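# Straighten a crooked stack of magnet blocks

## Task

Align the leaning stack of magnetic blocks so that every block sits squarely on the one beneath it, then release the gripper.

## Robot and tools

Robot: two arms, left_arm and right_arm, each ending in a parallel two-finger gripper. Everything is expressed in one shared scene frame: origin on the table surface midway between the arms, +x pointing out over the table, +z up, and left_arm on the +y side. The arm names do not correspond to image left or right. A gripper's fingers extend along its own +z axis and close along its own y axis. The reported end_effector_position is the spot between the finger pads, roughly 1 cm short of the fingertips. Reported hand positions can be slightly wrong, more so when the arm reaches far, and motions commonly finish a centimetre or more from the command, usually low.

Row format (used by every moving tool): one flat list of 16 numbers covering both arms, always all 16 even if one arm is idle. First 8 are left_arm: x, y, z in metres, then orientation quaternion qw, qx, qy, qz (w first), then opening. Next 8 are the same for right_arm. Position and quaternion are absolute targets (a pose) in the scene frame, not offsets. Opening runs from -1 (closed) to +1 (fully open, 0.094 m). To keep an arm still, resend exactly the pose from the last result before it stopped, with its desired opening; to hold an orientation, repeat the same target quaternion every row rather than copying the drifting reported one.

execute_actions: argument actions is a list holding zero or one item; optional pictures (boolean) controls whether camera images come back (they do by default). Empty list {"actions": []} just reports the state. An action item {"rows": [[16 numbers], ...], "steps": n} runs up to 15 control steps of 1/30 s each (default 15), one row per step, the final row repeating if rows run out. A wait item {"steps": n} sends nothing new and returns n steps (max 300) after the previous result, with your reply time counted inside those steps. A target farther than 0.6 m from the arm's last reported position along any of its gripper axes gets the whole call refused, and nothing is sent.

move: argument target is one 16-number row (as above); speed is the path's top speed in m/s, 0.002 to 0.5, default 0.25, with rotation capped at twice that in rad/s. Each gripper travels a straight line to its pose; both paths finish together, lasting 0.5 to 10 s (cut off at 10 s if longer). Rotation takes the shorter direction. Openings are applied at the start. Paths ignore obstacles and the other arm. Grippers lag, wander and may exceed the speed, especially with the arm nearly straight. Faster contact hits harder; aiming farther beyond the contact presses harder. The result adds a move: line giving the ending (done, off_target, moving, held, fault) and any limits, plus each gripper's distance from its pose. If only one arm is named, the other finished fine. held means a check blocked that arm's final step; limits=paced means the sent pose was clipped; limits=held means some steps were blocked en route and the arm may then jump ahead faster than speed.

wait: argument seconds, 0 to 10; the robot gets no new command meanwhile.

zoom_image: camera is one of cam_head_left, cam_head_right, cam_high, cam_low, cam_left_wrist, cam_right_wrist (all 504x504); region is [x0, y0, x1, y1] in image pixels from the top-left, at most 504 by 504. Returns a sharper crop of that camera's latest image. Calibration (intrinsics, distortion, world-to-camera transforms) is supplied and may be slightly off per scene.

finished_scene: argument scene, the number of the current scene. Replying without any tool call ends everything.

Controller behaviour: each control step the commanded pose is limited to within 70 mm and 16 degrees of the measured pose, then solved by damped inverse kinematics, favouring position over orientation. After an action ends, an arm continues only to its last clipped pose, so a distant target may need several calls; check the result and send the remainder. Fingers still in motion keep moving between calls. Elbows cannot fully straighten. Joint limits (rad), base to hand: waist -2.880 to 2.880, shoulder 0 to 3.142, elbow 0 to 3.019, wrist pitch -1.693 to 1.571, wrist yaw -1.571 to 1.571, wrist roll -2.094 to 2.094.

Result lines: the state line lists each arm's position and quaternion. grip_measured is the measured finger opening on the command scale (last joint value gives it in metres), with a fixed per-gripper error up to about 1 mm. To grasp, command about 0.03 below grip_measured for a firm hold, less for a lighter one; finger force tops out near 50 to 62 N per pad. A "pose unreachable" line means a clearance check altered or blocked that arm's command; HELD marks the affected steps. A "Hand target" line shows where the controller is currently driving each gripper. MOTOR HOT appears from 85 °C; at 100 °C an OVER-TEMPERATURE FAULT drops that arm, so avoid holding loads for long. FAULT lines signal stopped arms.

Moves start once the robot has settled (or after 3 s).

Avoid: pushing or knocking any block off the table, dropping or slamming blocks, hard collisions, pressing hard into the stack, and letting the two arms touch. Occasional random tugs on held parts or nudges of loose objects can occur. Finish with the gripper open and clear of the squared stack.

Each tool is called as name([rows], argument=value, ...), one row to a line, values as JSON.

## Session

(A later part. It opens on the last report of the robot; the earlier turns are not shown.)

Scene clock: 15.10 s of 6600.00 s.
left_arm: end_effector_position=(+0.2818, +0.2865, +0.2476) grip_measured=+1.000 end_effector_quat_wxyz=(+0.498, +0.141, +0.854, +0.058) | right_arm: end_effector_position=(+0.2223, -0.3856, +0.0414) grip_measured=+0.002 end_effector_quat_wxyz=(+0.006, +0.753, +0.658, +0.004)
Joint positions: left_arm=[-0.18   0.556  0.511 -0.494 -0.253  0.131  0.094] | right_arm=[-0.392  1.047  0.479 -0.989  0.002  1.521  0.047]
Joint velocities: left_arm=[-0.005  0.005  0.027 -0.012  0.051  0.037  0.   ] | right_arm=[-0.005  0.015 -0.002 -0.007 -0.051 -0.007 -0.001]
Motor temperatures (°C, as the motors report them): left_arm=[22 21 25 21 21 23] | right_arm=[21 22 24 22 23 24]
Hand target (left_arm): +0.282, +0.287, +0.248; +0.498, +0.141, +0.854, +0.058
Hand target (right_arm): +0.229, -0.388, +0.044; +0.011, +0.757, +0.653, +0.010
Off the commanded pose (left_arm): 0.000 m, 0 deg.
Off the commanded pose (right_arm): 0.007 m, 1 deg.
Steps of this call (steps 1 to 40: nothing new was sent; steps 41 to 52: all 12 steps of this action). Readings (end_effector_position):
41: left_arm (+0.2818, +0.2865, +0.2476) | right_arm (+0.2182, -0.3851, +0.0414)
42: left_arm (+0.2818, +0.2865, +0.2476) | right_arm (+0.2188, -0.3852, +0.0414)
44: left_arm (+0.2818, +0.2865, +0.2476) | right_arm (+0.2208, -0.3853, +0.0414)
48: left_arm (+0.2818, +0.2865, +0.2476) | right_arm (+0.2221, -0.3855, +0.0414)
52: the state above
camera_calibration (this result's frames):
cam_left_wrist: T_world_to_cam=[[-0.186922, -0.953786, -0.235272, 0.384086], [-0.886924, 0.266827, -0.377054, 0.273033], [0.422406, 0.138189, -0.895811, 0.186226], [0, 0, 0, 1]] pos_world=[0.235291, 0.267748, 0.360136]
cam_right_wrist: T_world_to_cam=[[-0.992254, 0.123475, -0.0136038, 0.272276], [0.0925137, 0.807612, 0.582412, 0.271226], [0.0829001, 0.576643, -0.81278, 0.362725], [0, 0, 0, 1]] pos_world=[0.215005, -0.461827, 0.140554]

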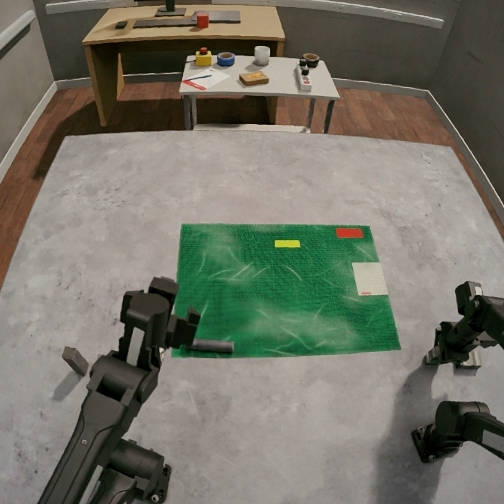

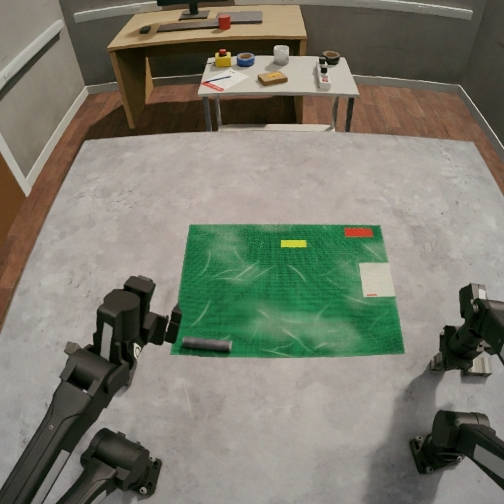

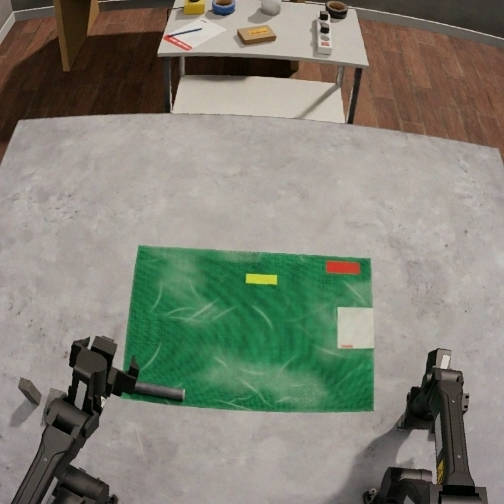

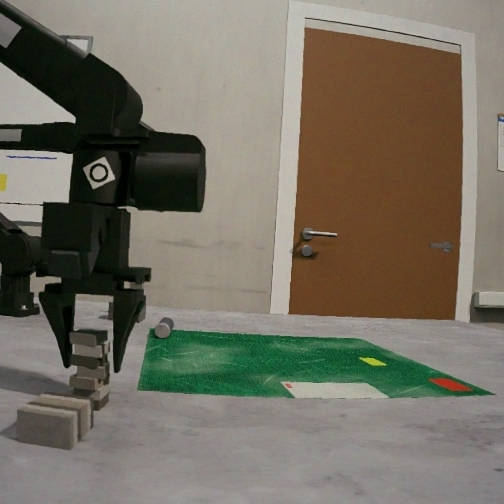

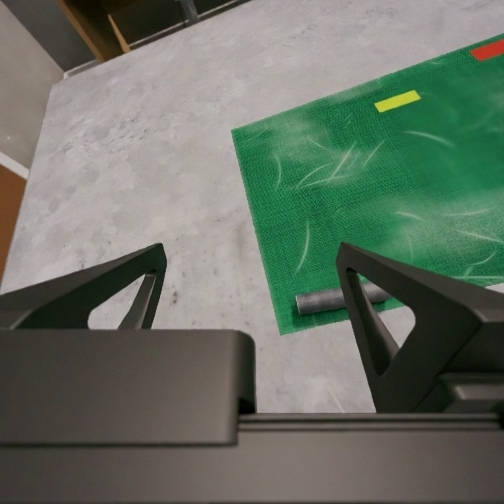

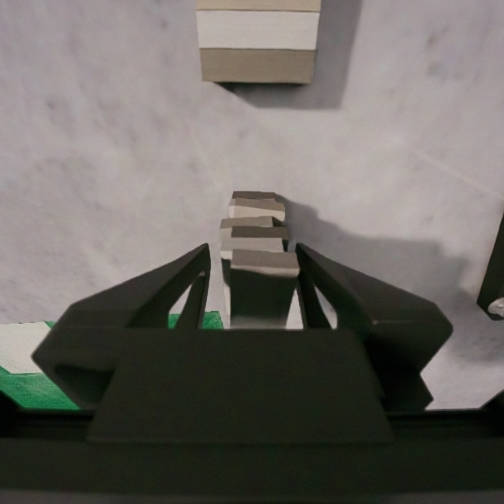

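execute_actions([
  {"rows":[[0.2818,0.2865,0.2476,0.498,0.141,0.854,0.058,1,0.228,-0.3875,0.044,0.010,0.757,0.653,0.008,-0.1],[0.2818,0.2865,0.2476,0.498,0.141,0.854,0.058,1,0.228,-0.3875,0.044,0.010,0.757,0.653,0.008,-0.17],[0.2818,0.2865,0.2476,0.498,0.141,0.854,0.058,1,0.228,-0.3875,0.044,0.010,0.757,0.653,0.008,-0.22],[0.2818,0.2865,0.2476,0.498,0.141,0.854,0.058,1,0.228,-0.3875,0.044,0.010,0.757,0.653,0.008,-0.26],[0.2818,0.2865,0.2476,0.498,0.141,0.854,0.058,1,0.228,-0.3875,0.044,0.010,0.757,0.653,0.008,-0.29],[0.2818,0.2865,0.2476,0.498,0.141,0.854,0.058,1,0.228,-0.3875,0.044,0.010,0.757,0.653,0.008,-0.32],[0.2818,0.2865,0.2476,0.498,0.141,0.854,0.058,1,0.228,-0.3875,0.044,0.010,0.757,0.653,0.008,-0.35],[0.2818,0.2865,0.2476,0.498,0.141,0.854,0.058,1,0.228,-0.3875,0.044,0.010,0.757,0.653,0.008,-0.38],[0.2818,0.2865,0.2476,0.498,0.141,0.854,0.058,1,0.228,-0.3875,0.044,0.010,0.757,0.653,0.008,-0.41],[0.2818,0.2865,0.2476,0.498,0.141,0.854,0.058,1,0.228,-0.3875,0.044,0.010,0.757,0.653,0.008,-0.44],[0.2818,0.2865,0.2476,0.498,0.141,0.854,0.058,1,0.228,-0.3875,0.044,0.010,0.757,0.653,0.008,-0.47],[0.2818,0.2865,0.2476,0.498,0.141,0.854,0.058,1,0.228,-0.3875,0.044,0.010,0.757,0.653,0.008,-0.5]],"steps":15},
], pictures=false)

execute_actions([
  {"rows":[[0.2818,0.2865,0.2476,0.498,0.141,0.854,0.058,1,0.228,-0.3875,0.044,0.010,0.757,0.653,0.008,-0.1],[0.2818,0.2865,0.2476,0.498,0.141,0.854,0.058,1,0.228,-0.3875,0.044,0.010,0.757,0.653,0.008,-0.1],[0.2818,0.2865,0.2476,0.498,0.141,0.854,0.058,1,0.228,-0.3875,0.044,0.010,0.757,0.653,0.008,-0.1],[0.2818,0.2865,0.2476,0.498,0.141,0.854,0.058,1,0.228,-0.3875,0.041,0.010,0.757,0.653,0.008,-0.1],[0.2818,0.2865,0.2476,0.498,0.141,0.854,0.058,1,0.2275,-0.3875,0.038,0.010,0.757,0.653,0.008,-0.1],[0.2818,0.2865,0.2476,0.498,0.141,0.854,0.058,1,0.227,-0.3875,0.035,0.010,0.757,0.653,0.008,-0.1],[0.2818,0.2865,0.2476,0.498,0.141,0.854,0.058,1,0.227,-0.3875,0.032,0.010,0.757,0.653,0.008,-0.1],[0.2818,0.2865,0.2476,0.498,0.141,0.854,0.058,1,0.227,-0.3875,0.029,0.010,0.757,0.653,0.008,-0.1],[0.2818,0.2865,0.2476,0.498,0.141,0.854,0.058,1,0.227,-0.3875,0.026,0.010,0.757,0.653,0.008,-0.1]],"steps":15},
])

zoom_image(camera="cam_low", region=[20,280,170,430])

Scene clock: 18.07 s of 6600.00 s.
left_arm: end_effector_position=(+0.2818, +0.2865, +0.2476) grip_measured=+1.000 end_effector_quat_wxyz=(+0.498, +0.141, +0.854, +0.058) | right_arm: end_effector_position=(+0.2228, -0.3856, +0.0414) grip_measured=-0.461 end_effector_quat_wxyz=(+0.007, +0.753, +0.658, +0.004)
Joint positions: left_arm=[-0.18   0.556  0.511 -0.494 -0.253  0.131  0.094] | right_arm=[-0.392  1.047  0.479 -0.987  0.002  1.521  0.025]
Joint velocities: left_arm=[-0.015 -0.024 -0.017  0.012  0.051 -0.037  0.   ] | right_arm=[-0.024 -0.015 -0.002 -0.017  0.022  0.007 -0.   ]
Motor temperatures (°C, as the motors report them): left_arm=[22 21 25 21 21 23] | right_arm=[21 22 24 22 23 24]
Hand target (left_arm): +0.282, +0.287, +0.248; +0.498, +0.141, +0.854, +0.058
Hand target (right_arm): +0.228, -0.387, +0.044; +0.010, +0.757, +0.653, +0.008
Off the commanded pose (left_arm): 0.000 m, 0 deg.
Off the commanded pose (right_arm): 0.006 m, 1 deg.
Steps of this call (steps 1 to 74: nothing new was sent; steps 75 to 89: all 15 steps of this action). Readings (end_effector_position):
75: left_arm (+0.2818, +0.2865, +0.2476) | right_arm (+0.2223, -0.3856, +0.0414)
76: left_arm (+0.2818, +0.2865, +0.2476) | right_arm (+0.2223, -0.3856, +0.0414)
78: left_arm (+0.2818, +0.2865, +0.2476) | right_arm (+0.2223, -0.3856, +0.0414)
82: left_arm (+0.2818, +0.2865, +0.2476) | right_arm (+0.2224, -0.3856, +0.0414)
89: the state above

Scene clock: 18.57 s of 6600.00 s.
left_arm: end_effector_position=(+0.2818, +0.2865, +0.2476) grip_measured=+1.000 end_effector_quat_wxyz=(+0.498, +0.141, +0.854, +0.058) | right_arm: end_effector_position=(+0.2215, -0.3854, +0.0249) grip_measured=-0.102 end_effector_quat_wxyz=(+0.005, +0.753, +0.658, +0.003)
Joint positions: left_arm=[-0.18   0.556  0.511 -0.494 -0.253  0.131  0.094] | right_arm=[-0.392  1.087  0.452 -0.924  0.002  1.521  0.042]
Joint velocities: left_arm=[-0.005 -0.005 -0.002 -0.002 -0.037 -0.007  0.   ] | right_arm=[ 0.005 -0.005 -0.002 -0.002  0.022  0.007 -0.001]
Motor temperatures (°C, as the motors report them): left_arm=[22 21 25 21 21 23] | right_arm=[21 22 24 22 23 24]
Hand target (left_arm): +0.282, +0.287, +0.248; +0.498, +0.141, +0.854, +0.058
Hand target (right_arm): +0.227, -0.387, +0.026; +0.010, +0.757, +0.653, +0.008
Off the commanded pose (left_arm): 0.000 m, 0 deg.
Off the commanded pose (right_arm): 0.006 m, 1 deg.
Steps of this call (steps 1 to 15: all 15 steps of this action). Readings (end_effector_position):
1: left_arm (+0.2818, +0.2865, +0.2476) | right_arm (+0.2228, -0.3856, +0.0414)
2: left_arm (+0.2818, +0.2865, +0.2476) | right_arm (+0.2228, -0.3856, +0.0414)
4: left_arm (+0.2818, +0.2865, +0.2476) | right_arm (+0.2230, -0.3857, +0.0414)
8: left_arm (+0.2818, +0.2865, +0.2476) | right_arm (+0.2261, -0.3862, +0.0372)
15: the state above
camera_calibration (this result's frames):
cam_left_wrist: T_world_to_cam=[[-0.186922, -0.953786, -0.235272, 0.384086], [-0.886924, 0.266827, -0.377054, 0.273033], [0.422406, 0.138189, -0.895811, 0.186226], [0, 0, 0, 1]] pos_world=[0.235291, 0.267748, 0.360136]
cam_right_wrist: T_world_to_cam=[[-0.992243, 0.123861, -0.0105584, 0.271305], [0.0945688, 0.80725, 0.582584, 0.280164], [0.0806824, 0.577067, -0.812702, 0.349985], [0, 0, 0, 1]] pos_world=[0.214469, -0.461731, 0.124079]

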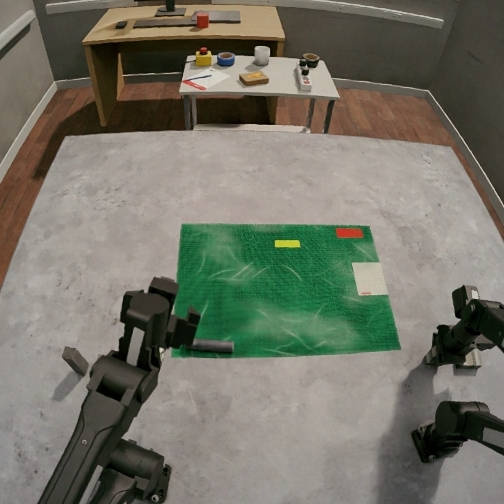

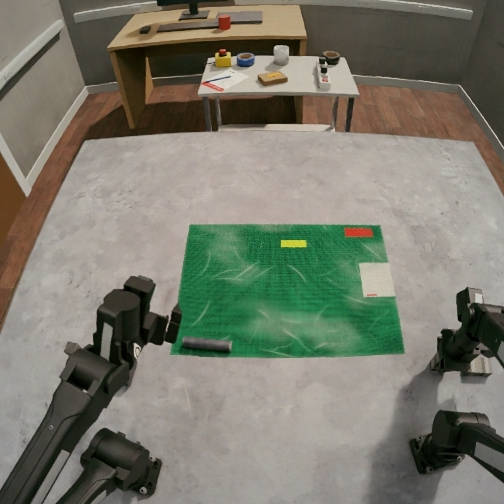

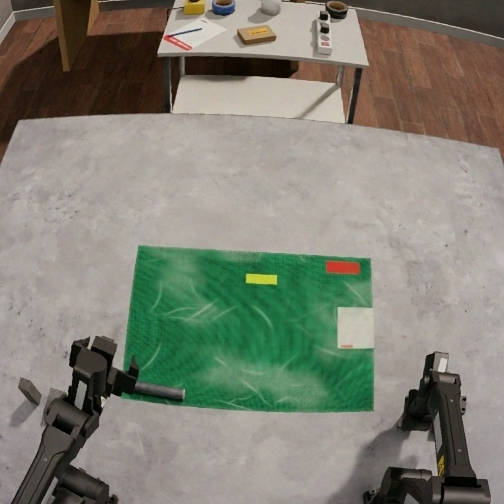

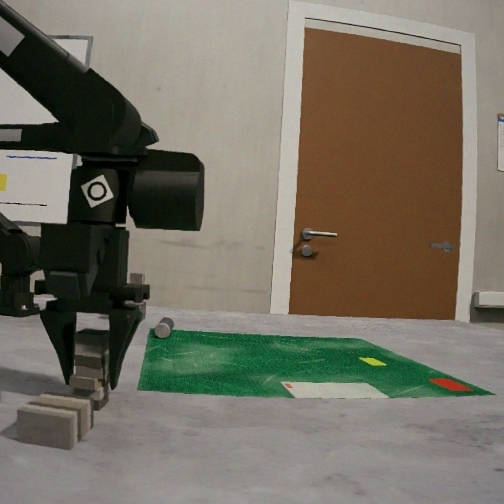

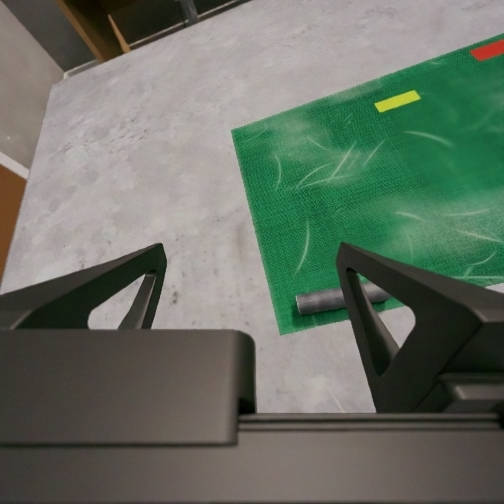

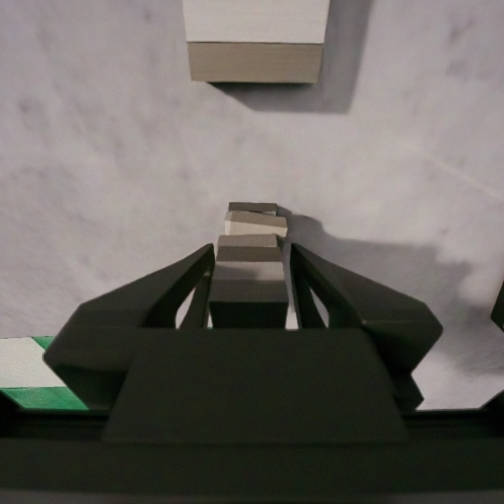

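Region (20, 280, 170, 430) of cam_low's 504x504 image, scaled by 3.360, with more detail than that image has.

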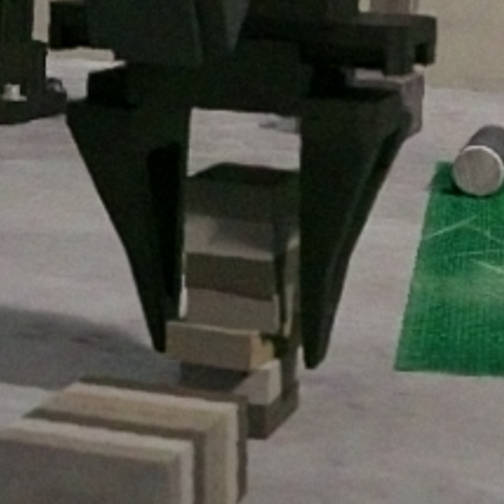

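execute_actions([
  {"rows":[[0.2818,0.2865,0.2476,0.498,0.141,0.854,0.058,1,0.227,-0.3875,0.026,0.010,0.757,0.653,0.008,-0.17],[0.2818,0.2865,0.2476,0.498,0.141,0.854,0.058,1,0.227,-0.3875,0.026,0.010,0.757,0.653,0.008,-0.22],[0.2818,0.2865,0.2476,0.498,0.141,0.854,0.058,1,0.227,-0.3875,0.026,0.010,0.757,0.653,0.008,-0.26],[0.2818,0.2865,0.2476,0.498,0.141,0.854,0.058,1,0.227,-0.3875,0.026,0.010,0.757,0.653,0.008,-0.29],[0.2818,0.2865,0.2476,0.498,0.141,0.854,0.058,1,0.227,-0.3875,0.026,0.010,0.757,0.653,0.008,-0.32],[0.2818,0.2865,0.2476,0.498,0.141,0.854,0.058,1,0.227,-0.3875,0.026,0.010,0.757,0.653,0.008,-0.35],[0.2818,0.2865,0.2476,0.498,0.141,0.854,0.058,1,0.227,-0.3875,0.026,0.010,0.757,0.653,0.008,-0.38],[0.2818,0.2865,0.2476,0.498,0.141,0.854,0.058,1,0.227,-0.3875,0.026,0.010,0.757,0.653,0.008,-0.41],[0.2818,0.2865,0.2476,0.498,0.141,0.854,0.058,1,0.227,-0.3875,0.026,0.010,0.757,0.653,0.008,-0.44],[0.2818,0.2865,0.2476,0.498,0.141,0.854,0.058,1,0.227,-0.3875,0.026,0.010,0.757,0.653,0.008,-0.47],[0.2818,0.2865,0.2476,0.498,0.141,0.854,0.058,1,0.227,-0.3875,0.026,0.010,0.757,0.653,0.008,-0.5]],"steps":15},
], pictures=false)

execute_actions([
  {"rows":[[0.2818,0.2865,0.2476,0.498,0.141,0.854,0.058,1,0.227,-0.3875,0.026,0.010,0.757,0.653,0.008,-0.12],[0.2818,0.2865,0.2476,0.498,0.141,0.854,0.058,1,0.227,-0.3875,0.026,0.010,0.757,0.653,0.008,-0.12],[0.2818,0.2865,0.2476,0.498,0.141,0.854,0.058,1,0.227,-0.3875,0.026,0.010,0.757,0.653,0.008,-0.12],[0.2818,0.2865,0.2476,0.498,0.141,0.854,0.058,1,0.227,-0.3875,0.023,0.010,0.757,0.653,0.008,-0.12],[0.2818,0.2865,0.2476,0.498,0.141,0.854,0.058,1,0.227,-0.3875,0.020,0.010,0.757,0.653,0.008,-0.12],[0.2818,0.2865,0.2476,0.498,0.141,0.854,0.058,1,0.227,-0.3875,0.017,0.010,0.757,0.653,0.008,-0.12],[0.2818,0.2865,0.2476,0.498,0.141,0.854,0.058,1,0.227,-0.3875,0.014,0.010,0.757,0.653,0.008,-0.12],[0.2818,0.2865,0.2476,0.498,0.141,0.854,0.058,1,0.227,-0.3875,0.012,0.010,0.757,0.653,0.008,-0.12],[0.2818,0.2865,0.2476,0.498,0.141,0.854,0.058,1,0.227,-0.3875,0.0105,0.010,0.757,0.653,0.008,-0.12]],"steps":15},
])

zoom_image(camera="cam_low", region=[20,280,170,430])

Scene clock: 21.60 s of 6600.00 s.
left_arm: end_effector_position=(+0.2818, +0.2865, +0.2476) grip_measured=+1.000 end_effector_quat_wxyz=(+0.498, +0.141, +0.854, +0.058) | right_arm: end_effector_position=(+0.2223, -0.3856, +0.0248) grip_measured=-0.458 end_effector_quat_wxyz=(+0.006, +0.753, +0.658, +0.004)
Joint positions: left_arm=[-0.18   0.556  0.511 -0.494 -0.253  0.131  0.094] | right_arm=[-0.392  1.087  0.451 -0.92   0.002  1.522  0.025]
Joint velocities: left_arm=[-0.005  0.005 -0.007 -0.012 -0.007 -0.007  0.   ] | right_arm=[-0.015 -0.015 -0.002 -0.002 -0.022 -0.051 -0.   ]
Motor temperatures (°C, as the motors report them): left_arm=[22 21 25 21 21 23] | right_arm=[21 22 24 22 23 24]
Hand target (left_arm): +0.282, +0.287, +0.248; +0.498, +0.141, +0.854, +0.058
Hand target (right_arm): +0.227, -0.387, +0.026; +0.010, +0.757, +0.653, +0.008
Off the commanded pose (left_arm): 0.000 m, 0 deg.
Off the commanded pose (right_arm): 0.005 m, 1 deg.
Steps of this call (steps 1 to 76: nothing new was sent; steps 77 to 91: all 15 steps of this action). Readings (end_effector_position):
77: left_arm (+0.2818, +0.2865, +0.2476) | right_arm (+0.2221, -0.3855, +0.0249)
78: left_arm (+0.2818, +0.2865, +0.2476) | right_arm (+0.2221, -0.3855, +0.0249)
80: left_arm (+0.2818, +0.2865, +0.2476) | right_arm (+0.2223, -0.3856, +0.0249)
84: left_arm (+0.2818, +0.2865, +0.2476) | right_arm (+0.2222, -0.3855, +0.0248)
91: the state above

Scene clock: 22.10 s of 6600.00 s.
left_arm: end_effector_position=(+0.2818, +0.2865, +0.2476) grip_measured=+1.000 end_effector_quat_wxyz=(+0.498, +0.141, +0.854, +0.058) | right_arm: end_effector_position=(+0.2222, -0.3855, +0.0099) grip_measured=-0.122 end_effector_quat_wxyz=(+0.006, +0.753, +0.658, +0.004)
Joint positions: left_arm=[-0.18   0.556  0.511 -0.494 -0.253  0.131  0.094] | right_arm=[-0.392  1.129  0.429 -0.857  0.002  1.522  0.041]
Joint velocities: left_arm=[ 0.005 -0.015  0.022 -0.002 -0.037  0.022  0.   ] | right_arm=[-0.005  0.005  0.007  0.002  0.007 -0.081  0.   ]
Motor temperatures (°C, as the motors report them): left_arm=[22 21 25 21 21 23] | right_arm=[21 22 24 22 23 24]
Hand target (left_arm): +0.282, +0.287, +0.248; +0.498, +0.141, +0.854, +0.058
Hand target (right_arm): +0.227, -0.387, +0.011; +0.010, +0.757, +0.653, +0.008
Off the commanded pose (left_arm): 0.000 m, 0 deg.
Off the commanded pose (right_arm): 0.005 m, 1 deg.
Steps of this call (steps 1 to 15: all 15 steps of this action). Readings (end_effector_position):
1: left_arm (+0.2818, +0.2865, +0.2476) | right_arm (+0.2223, -0.3856, +0.0248)
2: left_arm (+0.2818, +0.2865, +0.2476) | right_arm (+0.2224, -0.3856, +0.0248)
4: left_arm (+0.2818, +0.2865, +0.2476) | right_arm (+0.2227, -0.3856, +0.0246)
8: left_arm (+0.2818, +0.2865, +0.2476) | right_arm (+0.2262, -0.3863, +0.0196)
15: the state above
camera_calibration (this result's frames):
cam_left_wrist: T_world_to_cam=[[-0.186922, -0.953786, -0.235272, 0.384086], [-0.886924, 0.266827, -0.377054, 0.273033], [0.422406, 0.138189, -0.895811, 0.186226], [0, 0, 0, 1]] pos_world=[0.235291, 0.267748, 0.360136]
cam_right_wrist: T_world_to_cam=[[-0.992127, 0.124614, -0.0124641, 0.272154], [0.0940905, 0.807375, 0.582488, 0.289125], [0.0826491, 0.57673, -0.812744, 0.337208], [0, 0, 0, 1]] pos_world=[0.214937, -0.461824, 0.109044]

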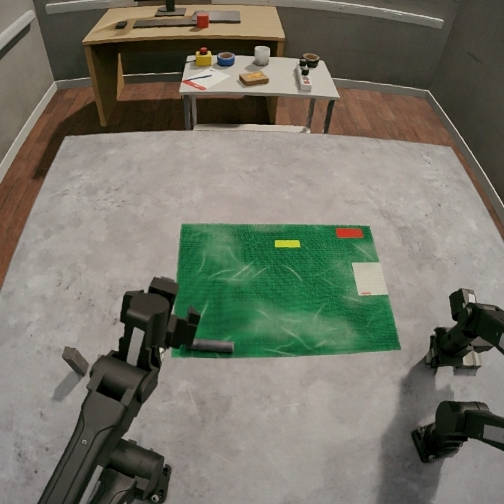

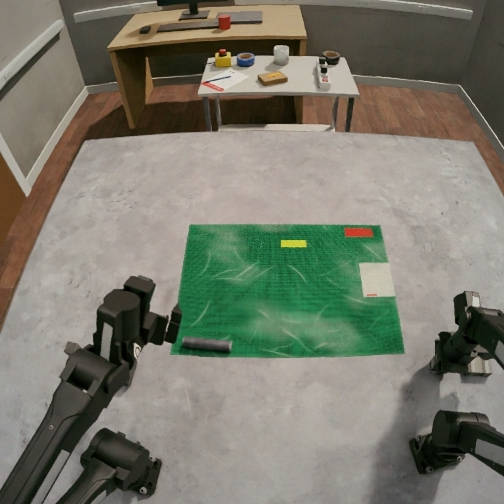

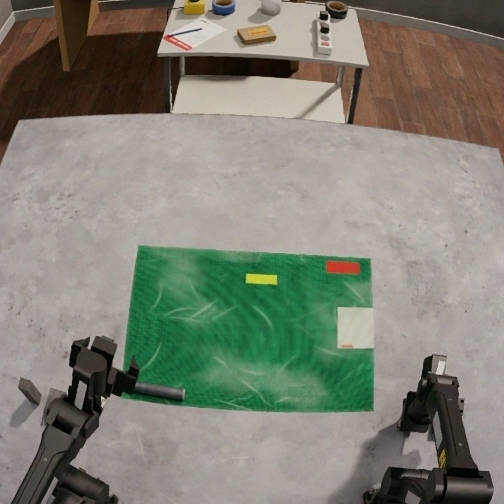

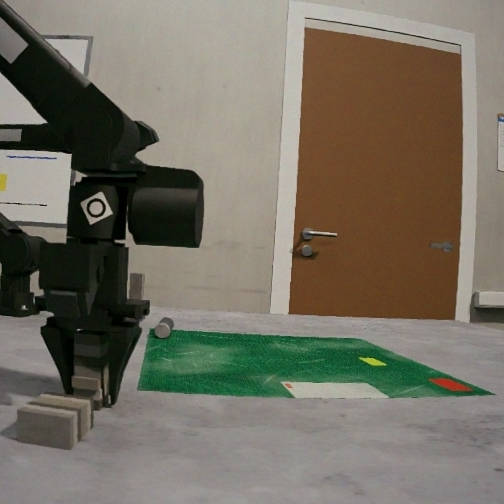

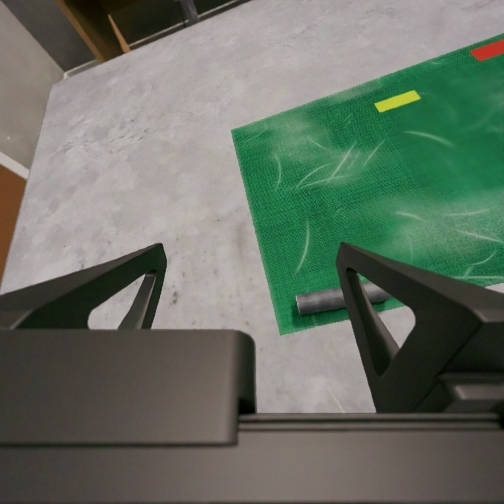

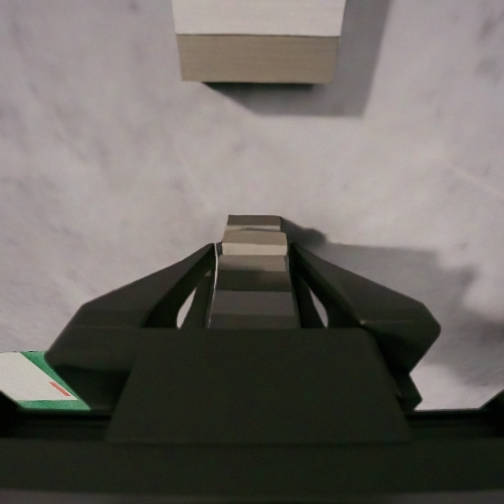

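Region (20, 280, 170, 430) of cam_low's 504x504 image, scaled by 3.360, with more detail than that image has.

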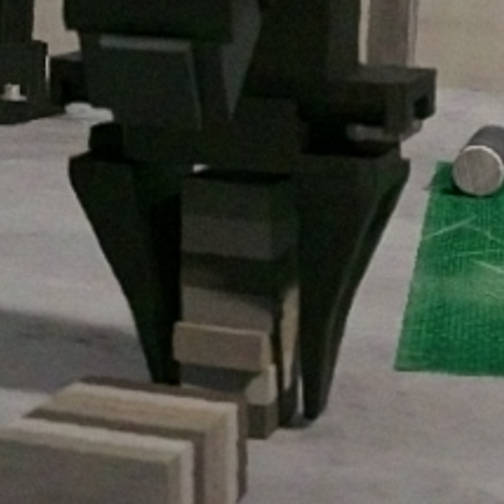

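Close, open, lift, rotate.

execute_actions([
  {"rows":[[0.2818,0.2865,0.2476,0.498,0.141,0.854,0.058,1,0.227,-0.3875,0.0105,0.010,0.757,0.653,0.008,-0.22],[0.2818,0.2865,0.2476,0.498,0.141,0.854,0.058,1,0.227,-0.3875,0.0105,0.010,0.757,0.653,0.008,-0.3],[0.2818,0.2865,0.2476,0.498,0.141,0.854,0.058,1,0.227,-0.3875,0.0105,0.010,0.757,0.653,0.008,-0.35],[0.2818,0.2865,0.2476,0.498,0.141,0.854,0.058,1,0.227,-0.3875,0.0105,0.010,0.757,0.653,0.008,-0.38],[0.2818,0.2865,0.2476,0.498,0.141,0.854,0.058,1,0.227,-0.3875,0.0105,0.010,0.757,0.653,0.008,-0.41],[0.2818,0.2865,0.2476,0.498,0.141,0.854,0.058,1,0.227,-0.3875,0.0105,0.010,0.757,0.653,0.008,-0.44],[0.2818,0.2865,0.2476,0.498,0.141,0.854,0.058,1,0.227,-0.3875,0.0105,0.010,0.757,0.653,0.008,-0.47],[0.2818,0.2865,0.2476,0.498,0.141,0.854,0.058,1,0.227,-0.3875,0.0105,0.010,0.757,0.653,0.008,-0.5]],"steps":12},
], pictures=false)

execute_actions([
  {"rows":[[0.2818,0.2865,0.2476,0.498,0.141,0.854,0.058,1,0.227,-0.3875,0.0105,0.010,0.757,0.653,0.008,1]],"steps":8},
], pictures=false)

move(target=[0.2818,0.2865,0.2476,0.498,0.141,0.854,0.058,1,0.240,-0.391,0.082,0.016,0.757,0.653,0.016,1], speed=0.12)

move(target=[0.2818,0.2865,0.2476,0.498,0.141,0.854,0.058,1,0.2275,-0.388,0.044,0.012,0.066,0.998,0,0.7], speed=0.5)

Scene clock: 24.17 s of 6600.00 s.
left_arm: end_effector_position=(+0.2818, +0.2865, +0.2476) grip_measured=+1.000 end_effector_quat_wxyz=(+0.498, +0.141, +0.854, +0.058) | right_arm: end_effector_position=(+0.2219, -0.3855, +0.0095) grip_measured=-0.461 end_effector_quat_wxyz=(+0.006, +0.753, +0.658, +0.004)
Joint positions: left_arm=[-0.18   0.556  0.511 -0.494 -0.253  0.131  0.094] | right_arm=[-0.392  1.129  0.428 -0.856  0.002  1.523  0.025]
Joint velocities: left_arm=[-0.005 -0.005 -0.002 -0.012 -0.022  0.022  0.   ] | right_arm=[-0.005 -0.005 -0.012 -0.002  0.022 -0.007 -0.001]
Motor temperatures (°C, as the motors report them): left_arm=[22 21 25 21 21 23] | right_arm=[21 22 24 22 23 24]
Hand target (left_arm): +0.282, +0.287, +0.248; +0.498, +0.141, +0.854, +0.058
Hand target (right_arm): +0.227, -0.387, +0.011; +0.010, +0.757, +0.653, +0.008
Off the commanded pose (left_arm): 0.000 m, 0 deg.
Off the commanded pose (right_arm): 0.006 m, 1 deg.
Steps of this call (steps 1 to 50: nothing new was sent; steps 51 to 62: all 12 steps of this action). Readings (end_effector_position):
51: left_arm (+0.2818, +0.2865, +0.2476) | right_arm (+0.2227, -0.3856, +0.0099)
52: left_arm (+0.2818, +0.2865, +0.2476) | right_arm (+0.2227, -0.3856, +0.0099)
54: left_arm (+0.2818, +0.2865, +0.2476) | right_arm (+0.2227, -0.3856, +0.0099)
58: left_arm (+0.2818, +0.2865, +0.2476) | right_arm (+0.2219, -0.3855, +0.0095)
62: the state above

Scene clock: 24.43 s of 6600.00 s.
left_arm: end_effector_position=(+0.2818, +0.2865, +0.2476) grip_measured=+1.000 end_effector_quat_wxyz=(+0.498, +0.141, +0.854, +0.058) | right_arm: end_effector_position=(+0.2224, -0.3856, +0.0096) grip_measured=+1.000 end_effector_quat_wxyz=(+0.006, +0.753, +0.658, +0.004)
Joint positions: left_arm=[-0.18   0.556  0.511 -0.494 -0.253  0.131  0.094] | right_arm=[-0.392  1.129  0.428 -0.854  0.002  1.523  0.094]
Joint velocities: left_arm=[ 0.005  0.005 -0.027  0.017  0.066  0.007  0.   ] | right_arm=[-0.015 -0.005  0.002  0.012 -0.022 -0.051  0.   ]
Motor temperatures (°C, as the motors report them): left_arm=[22 21 25 21 21 23] | right_arm=[21 22 24 22 23 24]
Hand target (left_arm): +0.282, +0.287, +0.248; +0.498, +0.141, +0.854, +0.058
Hand target (right_arm): +0.227, -0.387, +0.011; +0.010, +0.757, +0.653, +0.008
Off the commanded pose (left_arm): 0.000 m, 0 deg.
Off the commanded pose (right_arm): 0.005 m, 1 deg.
Steps of this call (steps 1 to 8: all 8 steps of this action). Readings (end_effector_position):
1: left_arm (+0.2818, +0.2865, +0.2476) | right_arm (+0.2220, -0.3855, +0.0095)
2: left_arm (+0.2818, +0.2865, +0.2476) | right_arm (+0.2223, -0.3856, +0.0095)
4: left_arm (+0.2818, +0.2865, +0.2476) | right_arm (+0.2224, -0.3856, +0.0096)
8: the state above

Scene clock: 25.67 s of 6600.00 s.
left_arm: end_effector_position=(+0.2818, +0.2865, +0.2476) grip_measured=+1.000 end_effector_quat_wxyz=(+0.498, +0.141, +0.854, +0.058) | right_arm: end_effector_position=(+0.2236, -0.3863, +0.0640) grip_measured=+1.000 end_effector_quat_wxyz=(-0.001, +0.755, +0.656, +0.001)
Joint positions: left_arm=[-0.18   0.556  0.511 -0.494 -0.253  0.131  0.094] | right_arm=[-0.398  1.018  0.531 -1.084 -0.002  1.523  0.094]
Joint velocities: left_arm=[ 0.005  0.005  0.002 -0.017  0.037 -0.007  0.   ] | right_arm=[-0.005  0.005 -0.002 -0.022  0.022  0.007  0.   ]
Motor temperatures (°C, as the motors report them): left_arm=[22 21 26 21 21 23] | right_arm=[21 22 24 22 23 24]
Hand target (left_arm): +0.282, +0.287, +0.248; +0.498, +0.141, +0.854, +0.058
Hand target (right_arm): +0.240, -0.391, +0.081; +0.016, +0.757, +0.653, +0.016
Off the commanded pose (left_arm): 0.000 m, 0 deg.
Off the commanded pose (right_arm): 0.025 m, 3 deg.
move: off_target (right_arm)
camera_calibration (this result's frames):
cam_left_wrist: T_world_to_cam=[[-0.186922, -0.953786, -0.235272, 0.384086], [-0.886924, 0.266827, -0.377054, 0.273033], [0.422406, 0.138189, -0.895811, 0.186226], [0, 0, 0, 1]] pos_world=[0.235291, 0.267748, 0.360136]
cam_right_wrist: T_world_to_cam=[[-0.991425, 0.130679, 0.000645139, 0.275688], [0.106241, 0.803132, 0.586252, 0.253507], [0.0760925, 0.581294, -0.810128, 0.384579], [0, 0, 0, 1]] pos_world=[0.217127, -0.46318, 0.162761]

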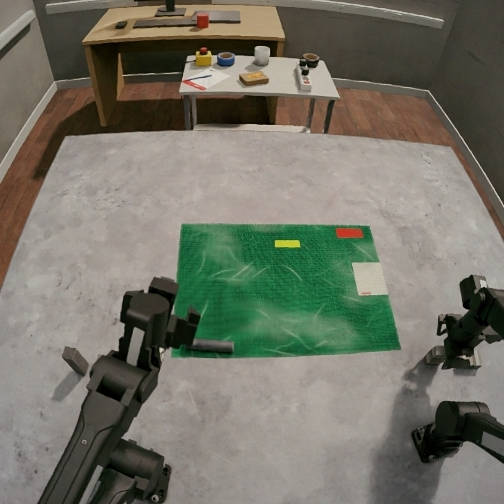

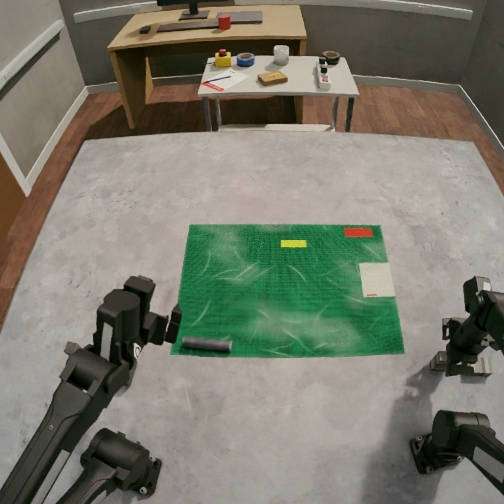

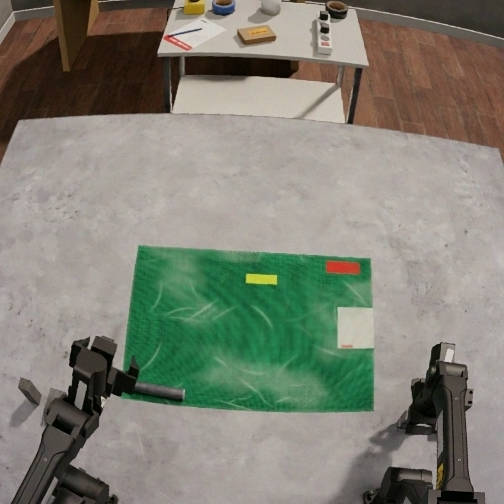

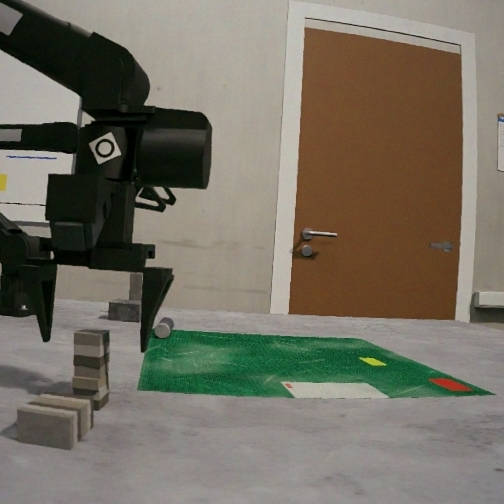

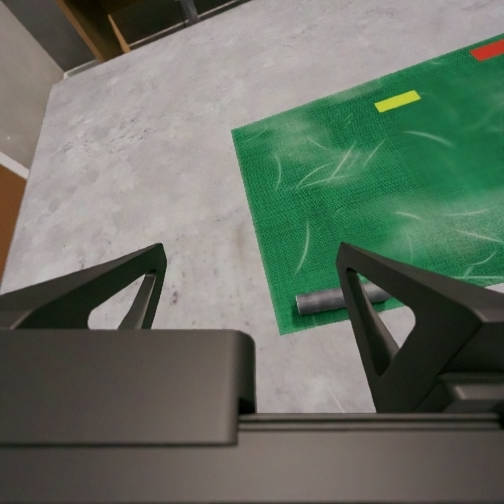

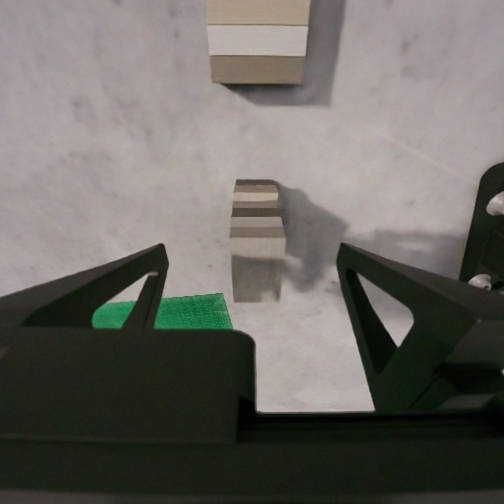

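Scene clock: 28.00 s of 6600.00 s.
left_arm: end_effector_position=(+0.2818, +0.2865, +0.2476) grip_measured=+1.000 end_effector_quat_wxyz=(+0.498, +0.141, +0.854, +0.058) | right_arm: end_effector_position=(+0.2244, -0.3870, +0.0449) grip_measured=+0.702 end_effector_quat_wxyz=(+0.010, +0.069, +0.998, -0.002)
Joint positions: left_arm=[-0.18   0.556  0.511 -0.494 -0.253  0.131  0.094] | right_arm=[-0.398  1.042  0.488 -0.996  0.001 -0.049  0.08 ]
Joint velocities: left_arm=[-0.024 -0.005  0.002  0.007  0.007 -0.037  0.   ] | right_arm=[ 0.005  0.005 -0.007 -0.017  0.007 -0.007 -0.002]
Motor temperatures (°C, as the motors report them): left_arm=[22 21 26 21 21 23] | right_arm=[21 22 25 22 23 24]
Hand target (left_arm): +0.282, +0.287, +0.248; +0.498, +0.141, +0.854, +0.058
Hand target (right_arm): +0.227, -0.388, +0.044; +0.012, +0.066, +0.998, -0.000
Off the commanded pose (left_arm): 0.000 m, 0 deg.
Off the commanded pose (right_arm): 0.003 m, 0 deg.
move: done
camera_calibration (this result's frames):
cam_left_wrist: T_world_to_cam=[[-0.186922, -0.953786, -0.235272, 0.384086], [-0.886924, 0.266827, -0.377054, 0.273033], [0.422406, 0.138189, -0.895811, 0.186226], [0, 0, 0, 1]] pos_world=[0.235291, 0.267748, 0.360136]
cam_right_wrist: T_world_to_cam=[[-0.129468, -0.99158, 0.00271092, -0.351283], [-0.815943, 0.108089, 0.567939, 0.203945], [-0.56345, 0.0713181, -0.823066, 0.316158], [0, 0, 0, 1]] pos_world=[0.299066, -0.392918, 0.145343]

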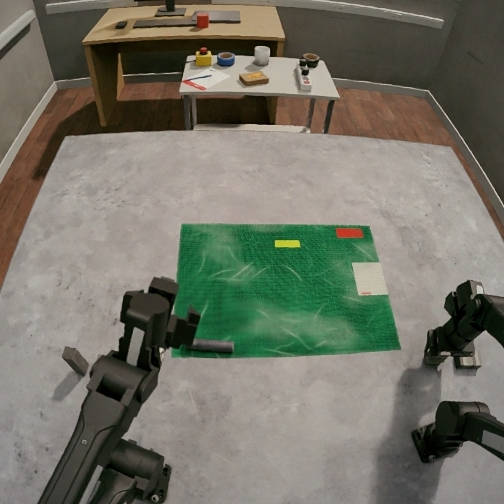

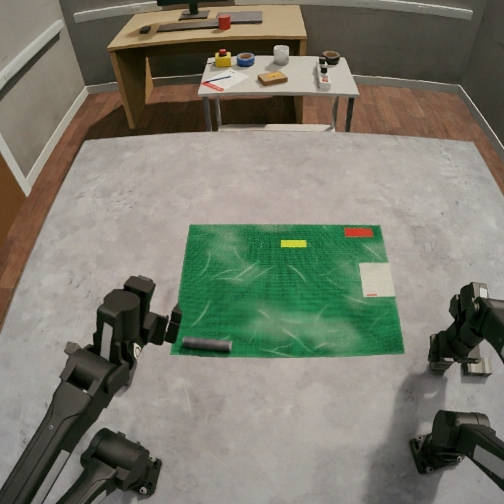

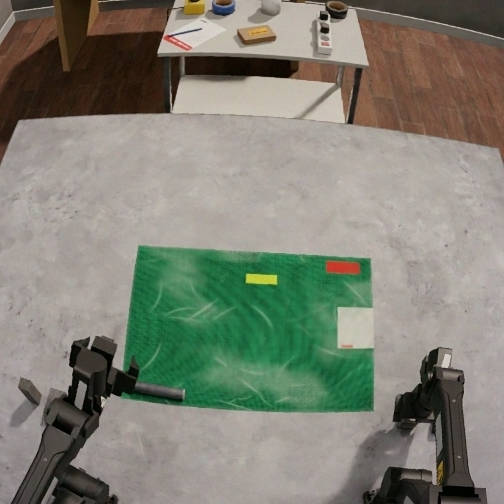

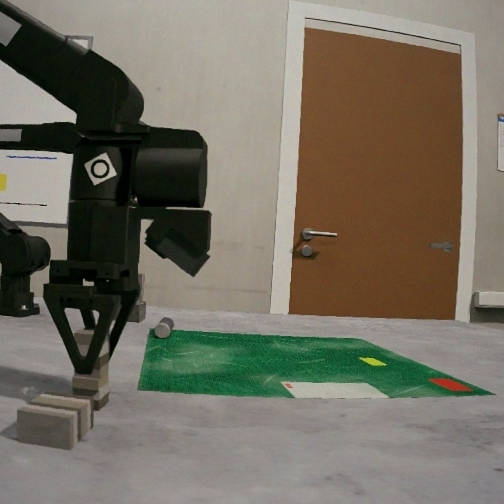

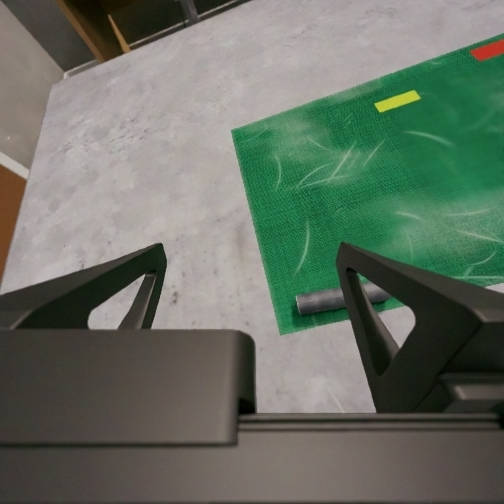

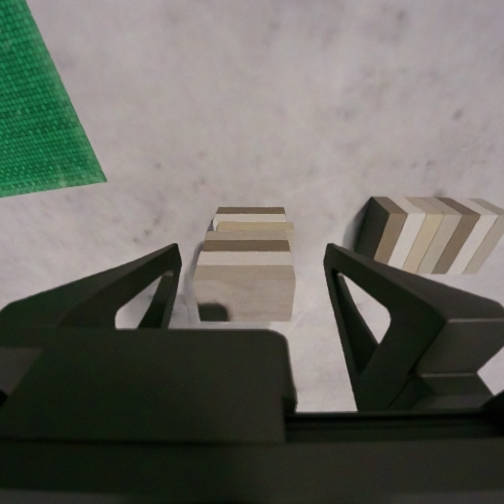

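execute_actions([
  {"rows":[[0.2818,0.2865,0.2476,0.498,0.141,0.854,0.058,1,0.226,-0.387,0.043,0.010,0.064,0.998,0,0.5],[0.2818,0.2865,0.2476,0.498,0.141,0.854,0.058,1,0.2255,-0.387,0.042,0.009,0.064,0.998,0,0.3],[0.2818,0.2865,0.2476,0.498,0.141,0.854,0.058,1,0.2255,-0.387,0.042,0.009,0.064,0.998,0,0.15],[0.2818,0.2865,0.2476,0.498,0.141,0.854,0.058,1,0.2255,-0.387,0.042,0.009,0.064,0.998,0,0.08],[0.2818,0.2865,0.2476,0.498,0.141,0.854,0.058,1,0.2255,-0.387,0.042,0.009,0.064,0.998,0,0.04],[0.2818,0.2865,0.2476,0.498,0.141,0.854,0.058,1,0.2255,-0.387,0.042,0.009,0.064,0.998,0,0.01],[0.2818,0.2865,0.2476,0.498,0.141,0.854,0.058,1,0.2255,-0.387,0.042,0.009,0.064,0.998,0,-0.02],[0.2818,0.2865,0.2476,0.498,0.141,0.854,0.058,1,0.2255,-0.387,0.042,0.009,0.064,0.998,0,-0.045],[0.2818,0.2865,0.2476,0.498,0.141,0.854,0.058,1,0.2255,-0.387,0.042,0.009,0.064,0.998,0,-0.07],[0.2818,0.2865,0.2476,0.498,0.141,0.854,0.058,1,0.2255,-0.387,0.042,0.009,0.064,0.998,0,-0.095],[0.2818,0.2865,0.2476,0.498,0.141,0.854,0.058,1,0.2255,-0.387,0.042,0.009,0.064,0.998,0,-0.12],[0.2818,0.2865,0.2476,0.498,0.141,0.854,0.058,1,0.2255,-0.387,0.042,0.009,0.064,0.998,0,-0.15],[0.2818,0.2865,0.2476,0.498,0.141,0.854,0.058,1,0.2255,-0.387,0.042,0.009,0.064,0.998,0,-0.18]],"steps":15},
], pictures=false)

execute_actions([
  {"rows":[[0.2818,0.2865,0.2476,0.498,0.141,0.854,0.058,1,0.2255,-0.387,0.042,0.009,0.064,0.998,0,-0.18],[0.2818,0.2865,0.2476,0.498,0.141,0.854,0.058,1,0.2255,-0.387,0.042,0.009,0.064,0.998,0,0.15],[0.2818,0.2865,0.2476,0.498,0.141,0.854,0.058,1,0.2255,-0.387,0.042,0.009,0.064,0.998,0,0.15],[0.2818,0.2865,0.2476,0.498,0.141,0.854,0.058,1,0.2255,-0.387,0.042,0.009,0.064,0.998,0,0.15],[0.2818,0.2865,0.2476,0.498,0.141,0.854,0.058,1,0.226,-0.387,0.039,0.011,0.064,0.998,0,0.15],[0.2818,0.2865,0.2476,0.498,0.141,0.854,0.058,1,0.226,-0.387,0.036,0.011,0.064,0.998,0,0.15],[0.2818,0.2865,0.2476,0.498,0.141,0.854,0.058,1,0.2265,-0.387,0.033,0.012,0.064,0.998,0,0.15],[0.2818,0.2865,0.2476,0.498,0.141,0.854,0.058,1,0.2265,-0.387,0.030,0.012,0.064,0.998,0,0.15],[0.2818,0.2865,0.2476,0.498,0.141,0.854,0.058,1,0.2265,-0.387,0.026,0.012,0.064,0.998,0,0.15]],"steps":15},
])

Scene clock: 31.17 s of 6600.00 s.
left_arm: end_effector_position=(+0.2818, +0.2865, +0.2476) grip_measured=+1.000 end_effector_quat_wxyz=(+0.498, +0.141, +0.854, +0.058) | right_arm: end_effector_position=(+0.2234, -0.3855, +0.0431) grip_measured=-0.096 end_effector_quat_wxyz=(+0.008, +0.068, +0.998, +0.002)
Joint positions: left_arm=[-0.18   0.556  0.511 -0.494 -0.253  0.131  0.094] | right_arm=[-0.398  1.045  0.484 -0.994 -0.006 -0.053  0.042]
Joint velocities: left_arm=[-0.005 -0.005 -0.002  0.007  0.007 -0.066  0.   ] | right_arm=[ 0.015 -0.005 -0.022 -0.017  0.007  0.007 -0.   ]
Motor temperatures (°C, as the motors report them): left_arm=[22 21 26 21 21 23] | right_arm=[21 22 25 22 23 24]
Hand target (left_arm): +0.282, +0.287, +0.248; +0.498, +0.141, +0.854, +0.058
Hand target (right_arm): +0.225, -0.387, +0.042; +0.009, +0.064, +0.998, +0.000
Off the commanded pose (left_arm): 0.000 m, 0 deg.
Off the commanded pose (right_arm): 0.003 m, 1 deg.
Steps of this call (steps 1 to 80: nothing new was sent; steps 81 to 95: all 15 steps of this action). Readings (end_effector_position):
81: left_arm (+0.2818, +0.2865, +0.2476) | right_arm (+0.2244, -0.3870, +0.0449)
82: left_arm (+0.2818, +0.2865, +0.2476) | right_arm (+0.2243, -0.3870, +0.0447)
84: left_arm (+0.2818, +0.2865, +0.2476) | right_arm (+0.2238, -0.3869, +0.0440)
88: left_arm (+0.2818, +0.2865, +0.2476) | right_arm (+0.2233, -0.3856, +0.0432)
95: the state above

Scene clock: 31.67 s of 6600.00 s.
left_arm: end_effector_position=(+0.2818, +0.2865, +0.2476) grip_measured=+1.000 end_effector_quat_wxyz=(+0.498, +0.141, +0.854, +0.058) | right_arm: end_effector_position=(+0.2207, -0.3851, +0.0249) grip_measured=+0.148 end_effector_quat_wxyz=(+0.005, +0.068, +0.998, +0.003)
Joint positions: left_arm=[-0.18   0.556  0.511 -0.494 -0.253  0.131  0.094] | right_arm=[-0.398  1.086  0.451 -0.927 -0.006 -0.053  0.054]
Joint velocities: left_arm=[-0.024 -0.005 -0.017 -0.002 -0.007 -0.007  0.   ] | right_arm=[ 0.005 -0.015 -0.022  0.007 -0.022 -0.022 -0.001]
Motor temperatures (°C, as the motors report them): left_arm=[22 21 26 21 21 23] | right_arm=[21 22 25 22 23 24]
Hand target (left_arm): +0.282, +0.287, +0.248; +0.498, +0.141, +0.854, +0.058
Hand target (right_arm): +0.226, -0.387, +0.026; +0.012, +0.064, +0.998, +0.000
Off the commanded pose (left_arm): 0.000 m, 0 deg.
Off the commanded pose (right_arm): 0.006 m, 1 deg.
Steps of this call (steps 1 to 15: all 15 steps of this action). Readings (end_effector_position):
1: left_arm (+0.2818, +0.2865, +0.2476) | right_arm (+0.2234, -0.3855, +0.0431)
2: left_arm (+0.2818, +0.2865, +0.2476) | right_arm (+0.2234, -0.3856, +0.0431)
4: left_arm (+0.2818, +0.2865, +0.2476) | right_arm (+0.2233, -0.3856, +0.0430)
8: left_arm (+0.2818, +0.2865, +0.2476) | right_arm (+0.2248, -0.3859, +0.0380)
15: the state above
camera_calibration (this result's frames):
cam_left_wrist: T_world_to_cam=[[-0.186922, -0.953786, -0.235272, 0.384086], [-0.886924, 0.266827, -0.377054, 0.273033], [0.422406, 0.138189, -0.895811, 0.186226], [0, 0, 0, 1]] pos_world=[0.235291, 0.267748, 0.360136]
cam_right_wrist: T_world_to_cam=[[-0.125975, -0.992022, -0.00478168, -0.350576], [-0.810611, 0.100157, 0.576956, 0.207675], [-0.571874, 0.0765582, -0.816761, 0.301239], [0, 0, 0, 1]] pos_world=[0.296451, -0.391642, 0.124544]

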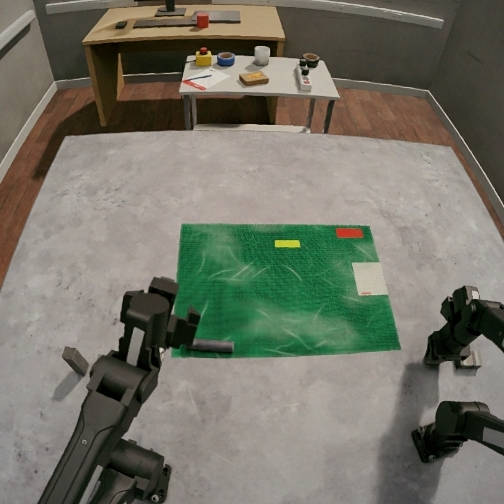

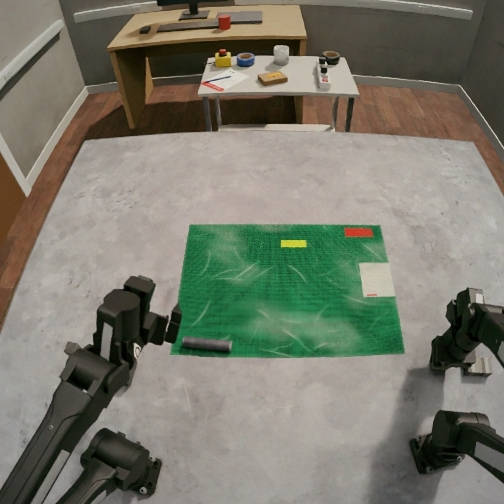

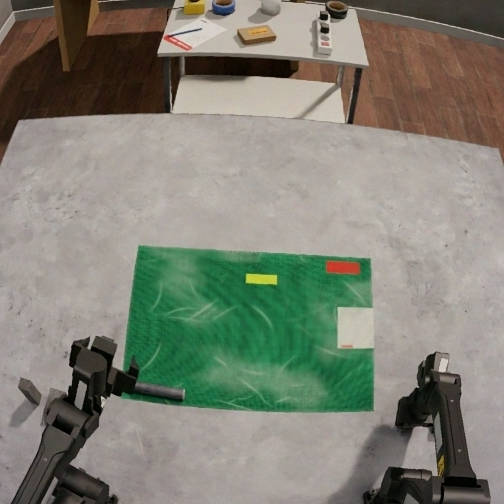

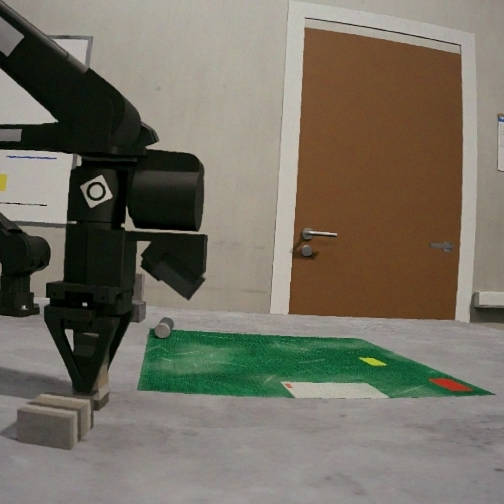

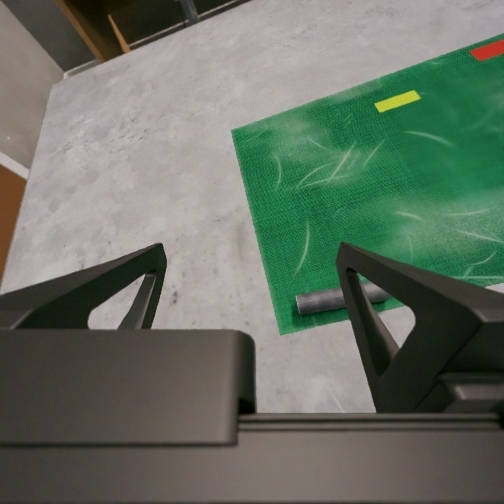

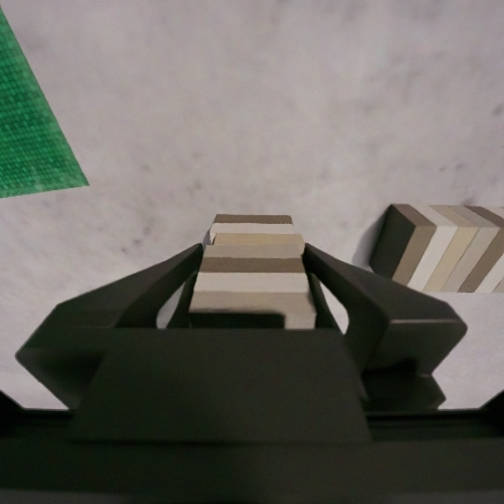

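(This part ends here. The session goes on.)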